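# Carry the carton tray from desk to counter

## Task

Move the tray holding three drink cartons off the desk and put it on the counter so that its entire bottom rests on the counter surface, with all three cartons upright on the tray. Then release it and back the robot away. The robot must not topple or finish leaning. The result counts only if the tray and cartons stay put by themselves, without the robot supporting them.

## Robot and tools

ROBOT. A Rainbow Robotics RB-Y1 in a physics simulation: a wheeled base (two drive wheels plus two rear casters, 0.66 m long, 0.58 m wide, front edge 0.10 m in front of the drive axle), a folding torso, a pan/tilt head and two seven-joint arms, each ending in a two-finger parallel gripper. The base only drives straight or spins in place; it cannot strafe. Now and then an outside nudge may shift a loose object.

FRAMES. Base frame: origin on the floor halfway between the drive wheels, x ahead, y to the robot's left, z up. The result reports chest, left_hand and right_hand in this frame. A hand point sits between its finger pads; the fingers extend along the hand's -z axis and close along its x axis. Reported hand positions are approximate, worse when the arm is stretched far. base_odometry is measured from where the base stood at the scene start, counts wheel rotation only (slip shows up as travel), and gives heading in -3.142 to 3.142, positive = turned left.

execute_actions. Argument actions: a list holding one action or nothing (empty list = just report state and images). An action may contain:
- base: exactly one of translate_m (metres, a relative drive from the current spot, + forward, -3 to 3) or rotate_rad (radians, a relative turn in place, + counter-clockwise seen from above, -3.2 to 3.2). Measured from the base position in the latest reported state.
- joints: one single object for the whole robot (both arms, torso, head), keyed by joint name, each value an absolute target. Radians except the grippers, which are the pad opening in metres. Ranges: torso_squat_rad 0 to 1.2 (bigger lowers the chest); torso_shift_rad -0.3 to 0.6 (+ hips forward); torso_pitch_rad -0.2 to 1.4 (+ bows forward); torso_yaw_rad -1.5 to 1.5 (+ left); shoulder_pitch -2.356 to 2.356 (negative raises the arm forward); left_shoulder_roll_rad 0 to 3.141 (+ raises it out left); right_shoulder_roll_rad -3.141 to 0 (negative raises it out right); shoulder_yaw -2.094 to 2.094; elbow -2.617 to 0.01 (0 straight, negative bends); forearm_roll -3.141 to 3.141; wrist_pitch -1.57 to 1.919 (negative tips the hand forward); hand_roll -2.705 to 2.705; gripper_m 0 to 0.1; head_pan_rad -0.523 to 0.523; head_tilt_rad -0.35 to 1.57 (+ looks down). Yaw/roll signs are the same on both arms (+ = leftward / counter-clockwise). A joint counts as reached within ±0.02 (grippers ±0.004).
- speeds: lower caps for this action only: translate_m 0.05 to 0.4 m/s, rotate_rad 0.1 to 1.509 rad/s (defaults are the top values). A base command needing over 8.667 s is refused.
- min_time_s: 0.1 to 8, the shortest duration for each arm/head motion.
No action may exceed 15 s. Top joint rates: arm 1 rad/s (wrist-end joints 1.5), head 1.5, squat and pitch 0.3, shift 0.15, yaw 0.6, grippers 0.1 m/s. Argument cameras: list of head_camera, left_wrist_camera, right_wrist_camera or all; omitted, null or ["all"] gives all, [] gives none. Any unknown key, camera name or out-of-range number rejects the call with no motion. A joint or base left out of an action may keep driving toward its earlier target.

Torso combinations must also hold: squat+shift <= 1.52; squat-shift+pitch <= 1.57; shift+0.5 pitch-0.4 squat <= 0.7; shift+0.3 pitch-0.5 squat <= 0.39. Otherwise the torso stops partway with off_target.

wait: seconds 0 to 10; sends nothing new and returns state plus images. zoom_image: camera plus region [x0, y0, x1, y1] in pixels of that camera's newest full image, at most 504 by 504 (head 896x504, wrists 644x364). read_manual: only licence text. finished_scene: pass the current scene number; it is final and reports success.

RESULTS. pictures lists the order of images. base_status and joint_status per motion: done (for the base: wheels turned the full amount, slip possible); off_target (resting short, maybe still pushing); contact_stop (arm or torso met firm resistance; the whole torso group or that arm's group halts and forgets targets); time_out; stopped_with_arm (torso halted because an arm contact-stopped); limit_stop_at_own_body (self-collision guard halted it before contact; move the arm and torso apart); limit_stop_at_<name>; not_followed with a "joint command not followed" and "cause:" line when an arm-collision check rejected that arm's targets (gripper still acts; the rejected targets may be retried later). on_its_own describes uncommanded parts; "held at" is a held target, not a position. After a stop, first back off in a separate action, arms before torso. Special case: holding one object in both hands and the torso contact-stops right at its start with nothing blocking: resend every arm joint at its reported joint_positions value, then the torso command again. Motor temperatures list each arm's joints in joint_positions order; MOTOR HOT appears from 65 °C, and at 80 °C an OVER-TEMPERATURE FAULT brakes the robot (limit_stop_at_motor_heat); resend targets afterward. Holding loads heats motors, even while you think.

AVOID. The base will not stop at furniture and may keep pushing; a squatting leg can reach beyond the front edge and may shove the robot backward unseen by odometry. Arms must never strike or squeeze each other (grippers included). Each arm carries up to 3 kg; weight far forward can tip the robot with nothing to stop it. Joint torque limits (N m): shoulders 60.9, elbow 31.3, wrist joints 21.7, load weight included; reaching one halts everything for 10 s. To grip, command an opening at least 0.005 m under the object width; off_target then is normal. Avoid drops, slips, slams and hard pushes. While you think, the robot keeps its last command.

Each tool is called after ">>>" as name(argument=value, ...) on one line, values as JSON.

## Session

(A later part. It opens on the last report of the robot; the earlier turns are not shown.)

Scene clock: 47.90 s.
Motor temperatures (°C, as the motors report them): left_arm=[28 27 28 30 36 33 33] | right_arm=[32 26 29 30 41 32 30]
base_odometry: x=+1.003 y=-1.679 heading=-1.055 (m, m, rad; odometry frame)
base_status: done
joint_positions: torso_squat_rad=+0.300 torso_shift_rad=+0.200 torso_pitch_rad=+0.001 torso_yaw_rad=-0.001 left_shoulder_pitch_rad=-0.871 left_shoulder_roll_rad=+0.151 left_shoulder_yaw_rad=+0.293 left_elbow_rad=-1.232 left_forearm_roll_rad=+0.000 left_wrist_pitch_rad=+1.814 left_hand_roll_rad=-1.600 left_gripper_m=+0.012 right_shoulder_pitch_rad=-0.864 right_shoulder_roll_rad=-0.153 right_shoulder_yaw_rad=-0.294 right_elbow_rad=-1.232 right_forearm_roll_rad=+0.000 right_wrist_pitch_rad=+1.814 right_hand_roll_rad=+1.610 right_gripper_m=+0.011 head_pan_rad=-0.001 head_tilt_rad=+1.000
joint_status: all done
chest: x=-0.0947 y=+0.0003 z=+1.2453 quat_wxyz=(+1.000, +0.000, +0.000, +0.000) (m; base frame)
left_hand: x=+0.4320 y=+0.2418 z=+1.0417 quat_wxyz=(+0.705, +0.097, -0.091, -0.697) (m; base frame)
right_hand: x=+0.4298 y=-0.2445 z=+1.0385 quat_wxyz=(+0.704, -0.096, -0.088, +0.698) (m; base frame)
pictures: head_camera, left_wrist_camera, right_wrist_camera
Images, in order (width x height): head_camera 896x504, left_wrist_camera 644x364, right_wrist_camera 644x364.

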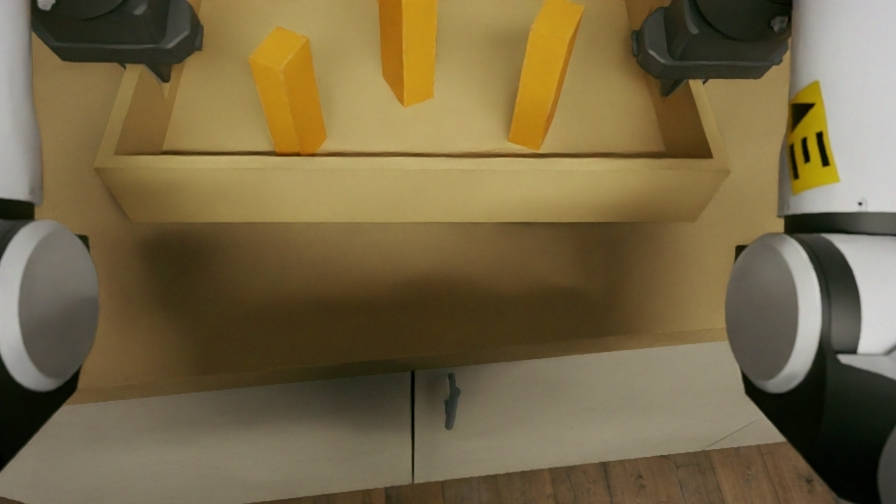

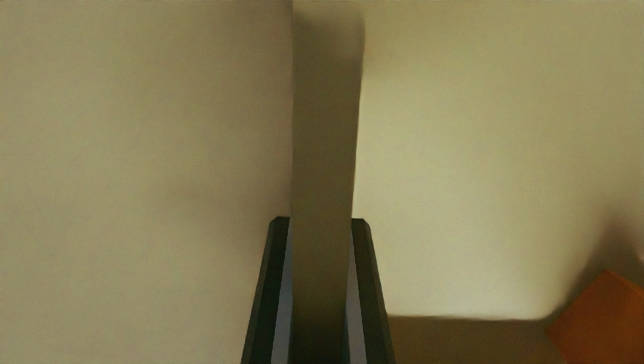

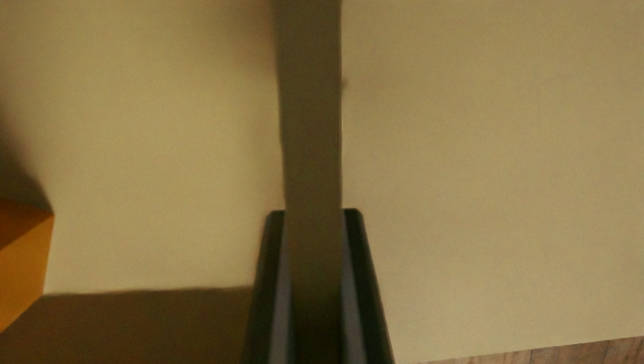

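>>> execute_actions(actions=[{"base":{"translate_m":0.03},"joints":{"torso_squat_rad":0.485}}])

Scene clock: 49.73 s.
Motor temperatures (°C, as the motors report them): left_arm=[28 27 28 30 36 33 33] | right_arm=[32 26 29 30 41 32 30]
base_odometry: x=+1.018 y=-1.706 heading=-1.055 (m, m, rad; odometry frame)
base_status: done
joint_positions: torso_squat_rad=+0.485 torso_shift_rad=+0.200 torso_pitch_rad=+0.000 torso_yaw_rad=-0.001 left_shoulder_pitch_rad=-0.871 left_shoulder_roll_rad=+0.151 left_shoulder_yaw_rad=+0.293 left_elbow_rad=-1.232 left_forearm_roll_rad=+0.000 left_wrist_pitch_rad=+1.814 left_hand_roll_rad=-1.600 left_gripper_m=+0.012 right_shoulder_pitch_rad=-0.864 right_shoulder_roll_rad=-0.153 right_shoulder_yaw_rad=-0.294 right_elbow_rad=-1.232 right_forearm_roll_rad=+0.000 right_wrist_pitch_rad=+1.814 right_hand_roll_rad=+1.610 right_gripper_m=+0.011 head_pan_rad=-0.001 head_tilt_rad=+1.000
joint_status: all done
chest: x=-0.1047 y=+0.0003 z=+1.1969 quat_wxyz=(+1.000, +0.000, +0.000, +0.000) (m; base frame)
left_hand: x=+0.4220 y=+0.2418 z=+0.9934 quat_wxyz=(+0.705, +0.097, -0.091, -0.697) (m; base frame)
right_hand: x=+0.4199 y=-0.2445 z=+0.9902 quat_wxyz=(+0.704, -0.096, -0.088, +0.698) (m; base frame)
pictures: head_camera, left_wrist_camera, right_wrist_camera
Images, in order (width x height): head_camera 896x504, left_wrist_camera 644x364, right_wrist_camera 644x364.

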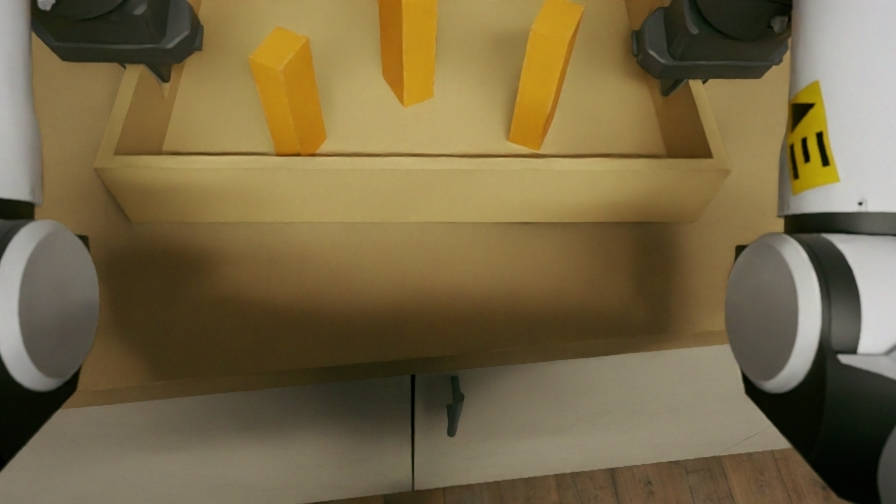

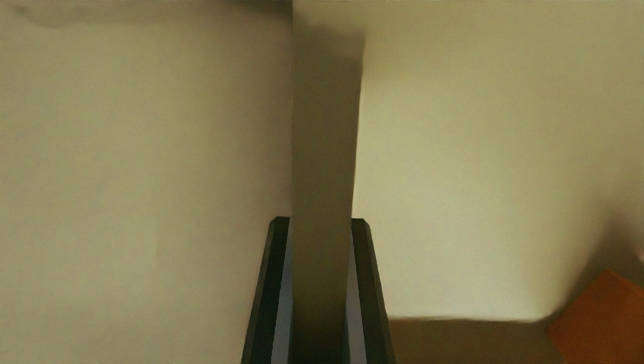

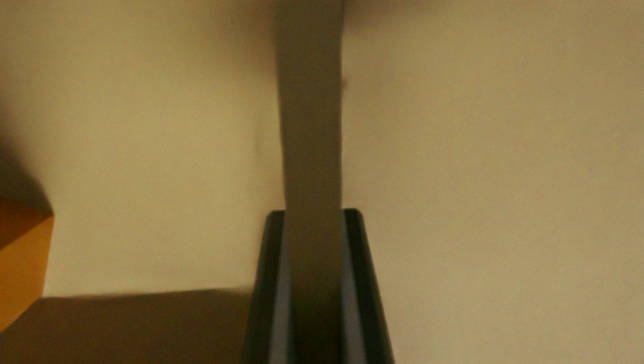

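>>> execute_actions(actions=[{"joints":{"torso_squat_rad":0.53}}])

Scene clock: 50.87 s.
Motor temperatures (°C, as the motors report them): left_arm=[28 27 28 30 36 33 33] | right_arm=[32 26 29 30 41 32 30]
base_odometry: x=+1.018 y=-1.706 heading=-1.055 (m, m, rad; odometry frame)
base_status: not commanded
joint_positions: torso_squat_rad=+0.530 torso_shift_rad=+0.200 torso_pitch_rad=+0.000 torso_yaw_rad=-0.001 left_shoulder_pitch_rad=-0.872 left_shoulder_roll_rad=+0.151 left_shoulder_yaw_rad=+0.293 left_elbow_rad=-1.232 left_forearm_roll_rad=+0.000 left_wrist_pitch_rad=+1.814 left_hand_roll_rad=-1.600 left_gripper_m=+0.012 right_shoulder_pitch_rad=-0.864 right_shoulder_roll_rad=-0.153 right_shoulder_yaw_rad=-0.294 right_elbow_rad=-1.232 right_forearm_roll_rad=+0.000 right_wrist_pitch_rad=+1.814 right_hand_roll_rad=+1.610 right_gripper_m=+0.011 head_pan_rad=-0.001 head_tilt_rad=+1.000
joint_status: all done
chest: x=-0.1078 y=+0.0003 z=+1.1819 quat_wxyz=(+1.000, +0.000, +0.000, +0.000) (m; base frame)
left_hand: x=+0.4190 y=+0.2417 z=+0.9786 quat_wxyz=(+0.705, +0.097, -0.091, -0.697) (m; base frame)
right_hand: x=+0.4168 y=-0.2445 z=+0.9754 quat_wxyz=(+0.704, -0.096, -0.088, +0.698) (m; base frame)
pictures: head_camera, left_wrist_camera, right_wrist_camera
Images, in order (width x height): head_camera 896x504, left_wrist_camera 644x364, right_wrist_camera 644x364.

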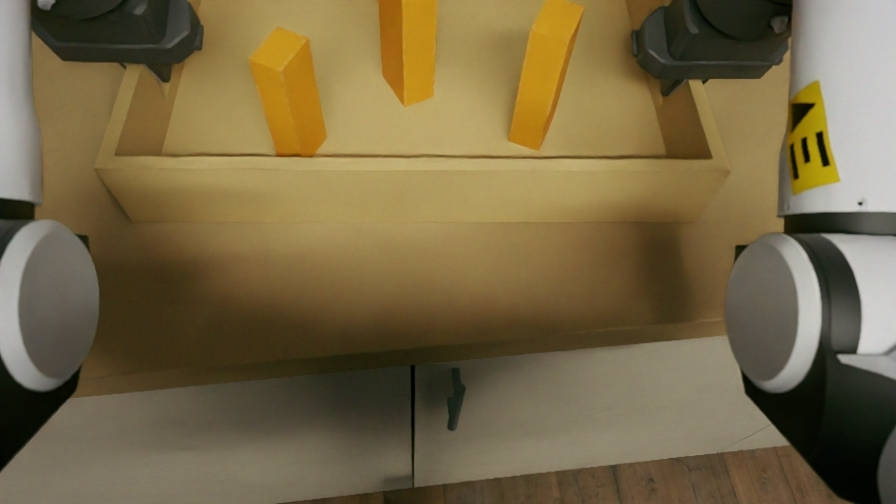

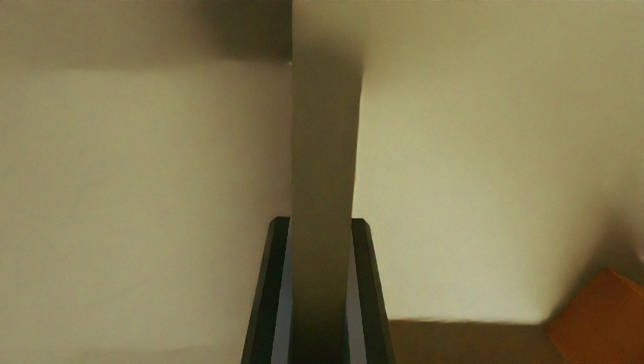

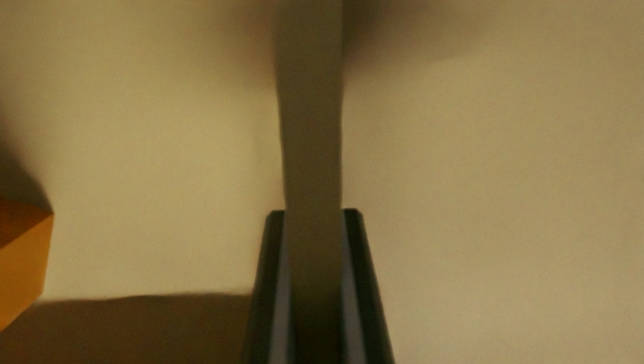

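>>> execute_actions(actions=[{"joints":{"torso_squat_rad":0.537}}], cameras=["head_camera"])

Scene clock: 51.53 s.
Motor temperatures (°C, as the motors report them): left_arm=[28 27 28 30 36 33 33] | right_arm=[32 26 29 30 41 32 30]
base_odometry: x=+1.018 y=-1.706 heading=-1.055 (m, m, rad; odometry frame)
base_status: not commanded
joint_positions: torso_squat_rad=+0.537 torso_shift_rad=+0.200 torso_pitch_rad=-0.001 torso_yaw_rad=-0.001 left_shoulder_pitch_rad=-0.873 left_shoulder_roll_rad=+0.151 left_shoulder_yaw_rad=+0.293 left_elbow_rad=-1.233 left_forearm_roll_rad=+0.000 left_wrist_pitch_rad=+1.814 left_hand_roll_rad=-1.600 left_gripper_m=+0.012 right_shoulder_pitch_rad=-0.866 right_shoulder_roll_rad=-0.154 right_shoulder_yaw_rad=-0.294 right_elbow_rad=-1.234 right_forearm_roll_rad=+0.000 right_wrist_pitch_rad=+1.814 right_hand_roll_rad=+1.610 right_gripper_m=+0.011 head_pan_rad=-0.001 head_tilt_rad=+1.000
joint_status: all done
chest: x=-0.1088 y=+0.0002 z=+1.1794 quat_wxyz=(+1.000, +0.000, +0.000, +0.000) (m; base frame)
left_hand: x=+0.4190 y=+0.2417 z=+0.9779 quat_wxyz=(+0.705, +0.099, -0.092, -0.697) (m; base frame)
right_hand: x=+0.4168 y=-0.2445 z=+0.9746 quat_wxyz=(+0.703, -0.098, -0.089, +0.698) (m; base frame)
pictures: head_camera
Images, in order (width x height): head_camera 896x504.

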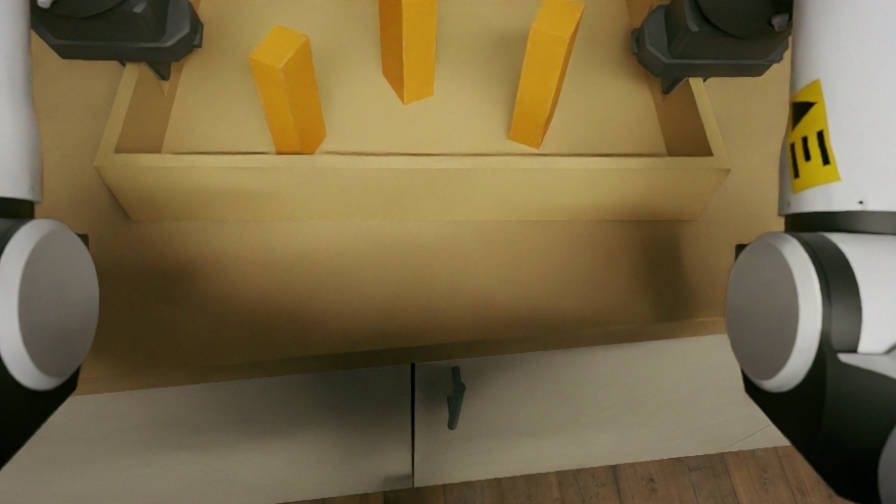

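The tray is resting on the counter. I'll release, lift the hands clear and back away.

>>> execute_actions(actions=[{"joints":{"left_gripper_m":0.04,"right_gripper_m":0.04}}], cameras=[])

>>> execute_actions(actions=[{"joints":{"torso_squat_rad":0.2,"head_tilt_rad":0.7}}], cameras=["head_camera"])

>>> execute_actions(actions=[{"base":{"translate_m":-0.5},"joints":{"torso_shift_rad":0.0,"head_tilt_rad":0.6}}], cameras=["head_camera"])

Scene clock: 52.67 s.
Motor temperatures (°C, as the motors report them): left_arm=[28 27 28 30 36 33 33] | right_arm=[32 26 29 30 41 32 30]
base_odometry: x=+1.018 y=-1.706 heading=-1.055 (m, m, rad; odometry frame)
base_status: not commanded
joint_positions: torso_squat_rad=+0.537 torso_shift_rad=+0.200 torso_pitch_rad=+0.000 torso_yaw_rad=-0.001 left_shoulder_pitch_rad=-0.873 left_shoulder_roll_rad=+0.151 left_shoulder_yaw_rad=+0.293 left_elbow_rad=-1.233 left_forearm_roll_rad=+0.000 left_wrist_pitch_rad=+1.814 left_hand_roll_rad=-1.600 left_gripper_m=+0.040 right_shoulder_pitch_rad=-0.866 right_shoulder_roll_rad=-0.153 right_shoulder_yaw_rad=-0.294 right_elbow_rad=-1.233 right_forearm_roll_rad=+0.000 right_wrist_pitch_rad=+1.814 right_hand_roll_rad=+1.610 right_gripper_m=+0.040 head_pan_rad=-0.001 head_tilt_rad=+1.000
joint_status: all done
chest: x=-0.1086 y=+0.0002 z=+1.1794 quat_wxyz=(+1.000, +0.000, +0.000, +0.000) (m; base frame)
left_hand: x=+0.4189 y=+0.2417 z=+0.9774 quat_wxyz=(+0.705, +0.098, -0.092, -0.697) (m; base frame)
right_hand: x=+0.4167 y=-0.2444 z=+0.9743 quat_wxyz=(+0.704, -0.097, -0.089, +0.698) (m; base frame)
pictures: none
No camera images: the call's "cameras" was empty. Leave "cameras" out to get every camera's image.

Scene clock: 54.57 s.
Motor temperatures (°C, as the motors report them): left_arm=[28 27 28 30 36 33 33] | right_arm=[32 26 29 30 41 32 30]
base_odometry: x=+1.018 y=-1.706 heading=-1.055 (m, m, rad; odometry frame)
base_status: not commanded
joint_positions: torso_squat_rad=+0.200 torso_shift_rad=+0.200 torso_pitch_rad=+0.000 torso_yaw_rad=-0.001 left_shoulder_pitch_rad=-0.873 left_shoulder_roll_rad=+0.151 left_shoulder_yaw_rad=+0.293 left_elbow_rad=-1.233 left_forearm_roll_rad=+0.000 left_wrist_pitch_rad=+1.814 left_hand_roll_rad=-1.600 left_gripper_m=+0.040 right_shoulder_pitch_rad=-0.866 right_shoulder_roll_rad=-0.153 right_shoulder_yaw_rad=-0.294 right_elbow_rad=-1.233 right_forearm_roll_rad=+0.000 right_wrist_pitch_rad=+1.814 right_hand_roll_rad=+1.610 right_gripper_m=+0.040 head_pan_rad=-0.001 head_tilt_rad=+0.700
joint_status: all done
chest: x=-0.0917 y=+0.0003 z=+1.2623 quat_wxyz=(+1.000, +0.000, +0.000, +0.000) (m; base frame)
left_hand: x=+0.4357 y=+0.2417 z=+1.0600 quat_wxyz=(+0.705, +0.098, -0.092, -0.697) (m; base frame)
right_hand: x=+0.4336 y=-0.2444 z=+1.0569 quat_wxyz=(+0.704, -0.097, -0.089, +0.698) (m; base frame)
pictures: head_camera
Images, in order (width x height): head_camera 896x504.

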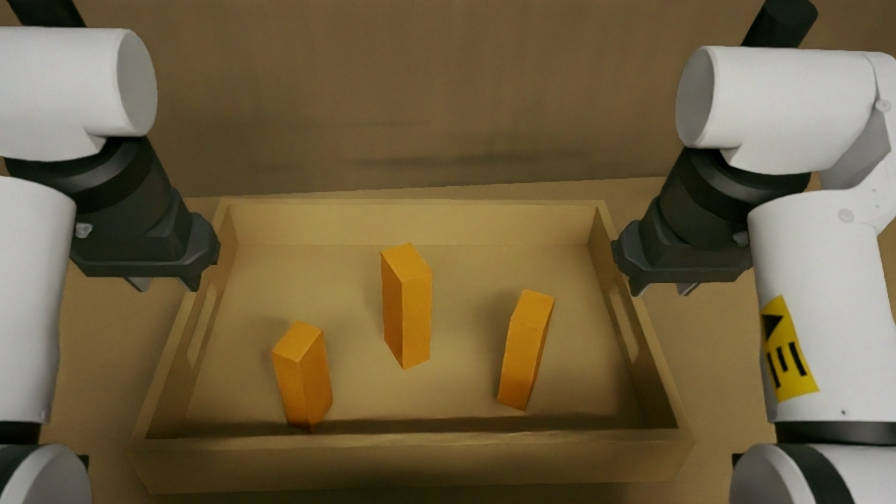

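Scene clock: 57.40 s.
Motor temperatures (°C, as the motors report them): left_arm=[28 27 28 30 36 33 33] | right_arm=[32 26 29 30 41 32 30]
base_odometry: x=+0.771 y=-1.271 heading=-1.053 (m, m, rad; odometry frame)
base_status: done
joint_positions: torso_squat_rad=+0.200 torso_shift_rad=+0.000 torso_pitch_rad=+0.000 torso_yaw_rad=-0.001 left_shoulder_pitch_rad=-0.873 left_shoulder_roll_rad=+0.151 left_shoulder_yaw_rad=+0.293 left_elbow_rad=-1.233 left_forearm_roll_rad=+0.000 left_wrist_pitch_rad=+1.814 left_hand_roll_rad=-1.600 left_gripper_m=+0.040 right_shoulder_pitch_rad=-0.865 right_shoulder_roll_rad=-0.153 right_shoulder_yaw_rad=-0.294 right_elbow_rad=-1.233 right_forearm_roll_rad=+0.000 right_wrist_pitch_rad=+1.814 right_hand_roll_rad=+1.610 right_gripper_m=+0.040 head_pan_rad=-0.001 head_tilt_rad=+0.600
joint_status: all done
chest: x=-0.2281 y=+0.0003 z=+1.2760 quat_wxyz=(+1.000, +0.000, +0.000, +0.000) (m; base frame)
left_hand: x=+0.2993 y=+0.2417 z=+1.0738 quat_wxyz=(+0.705, +0.098, -0.092, -0.697) (m; base frame)
right_hand: x=+0.2971 y=-0.2443 z=+1.0706 quat_wxyz=(+0.704, -0.097, -0.089, +0.698) (m; base frame)
pictures: head_camera
Images, in order (width x height): head_camera 896x504.

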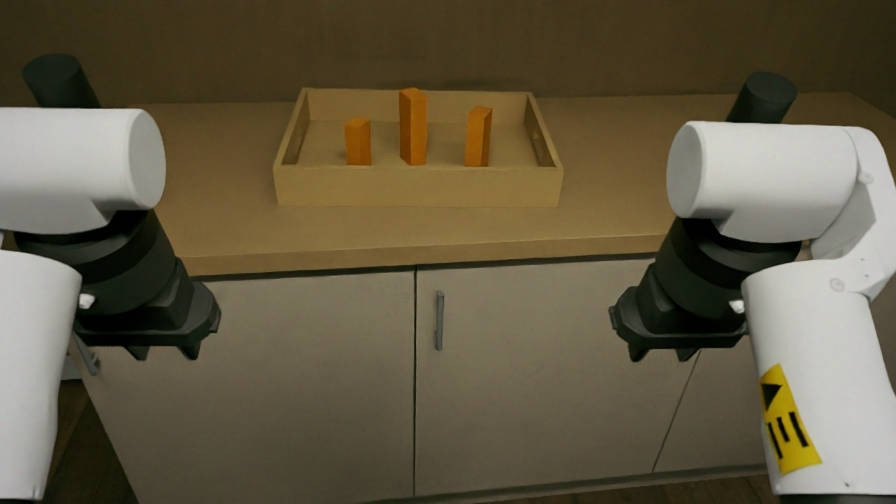

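>>> finished_scene(scene=2)

The scene is finished: the task was done.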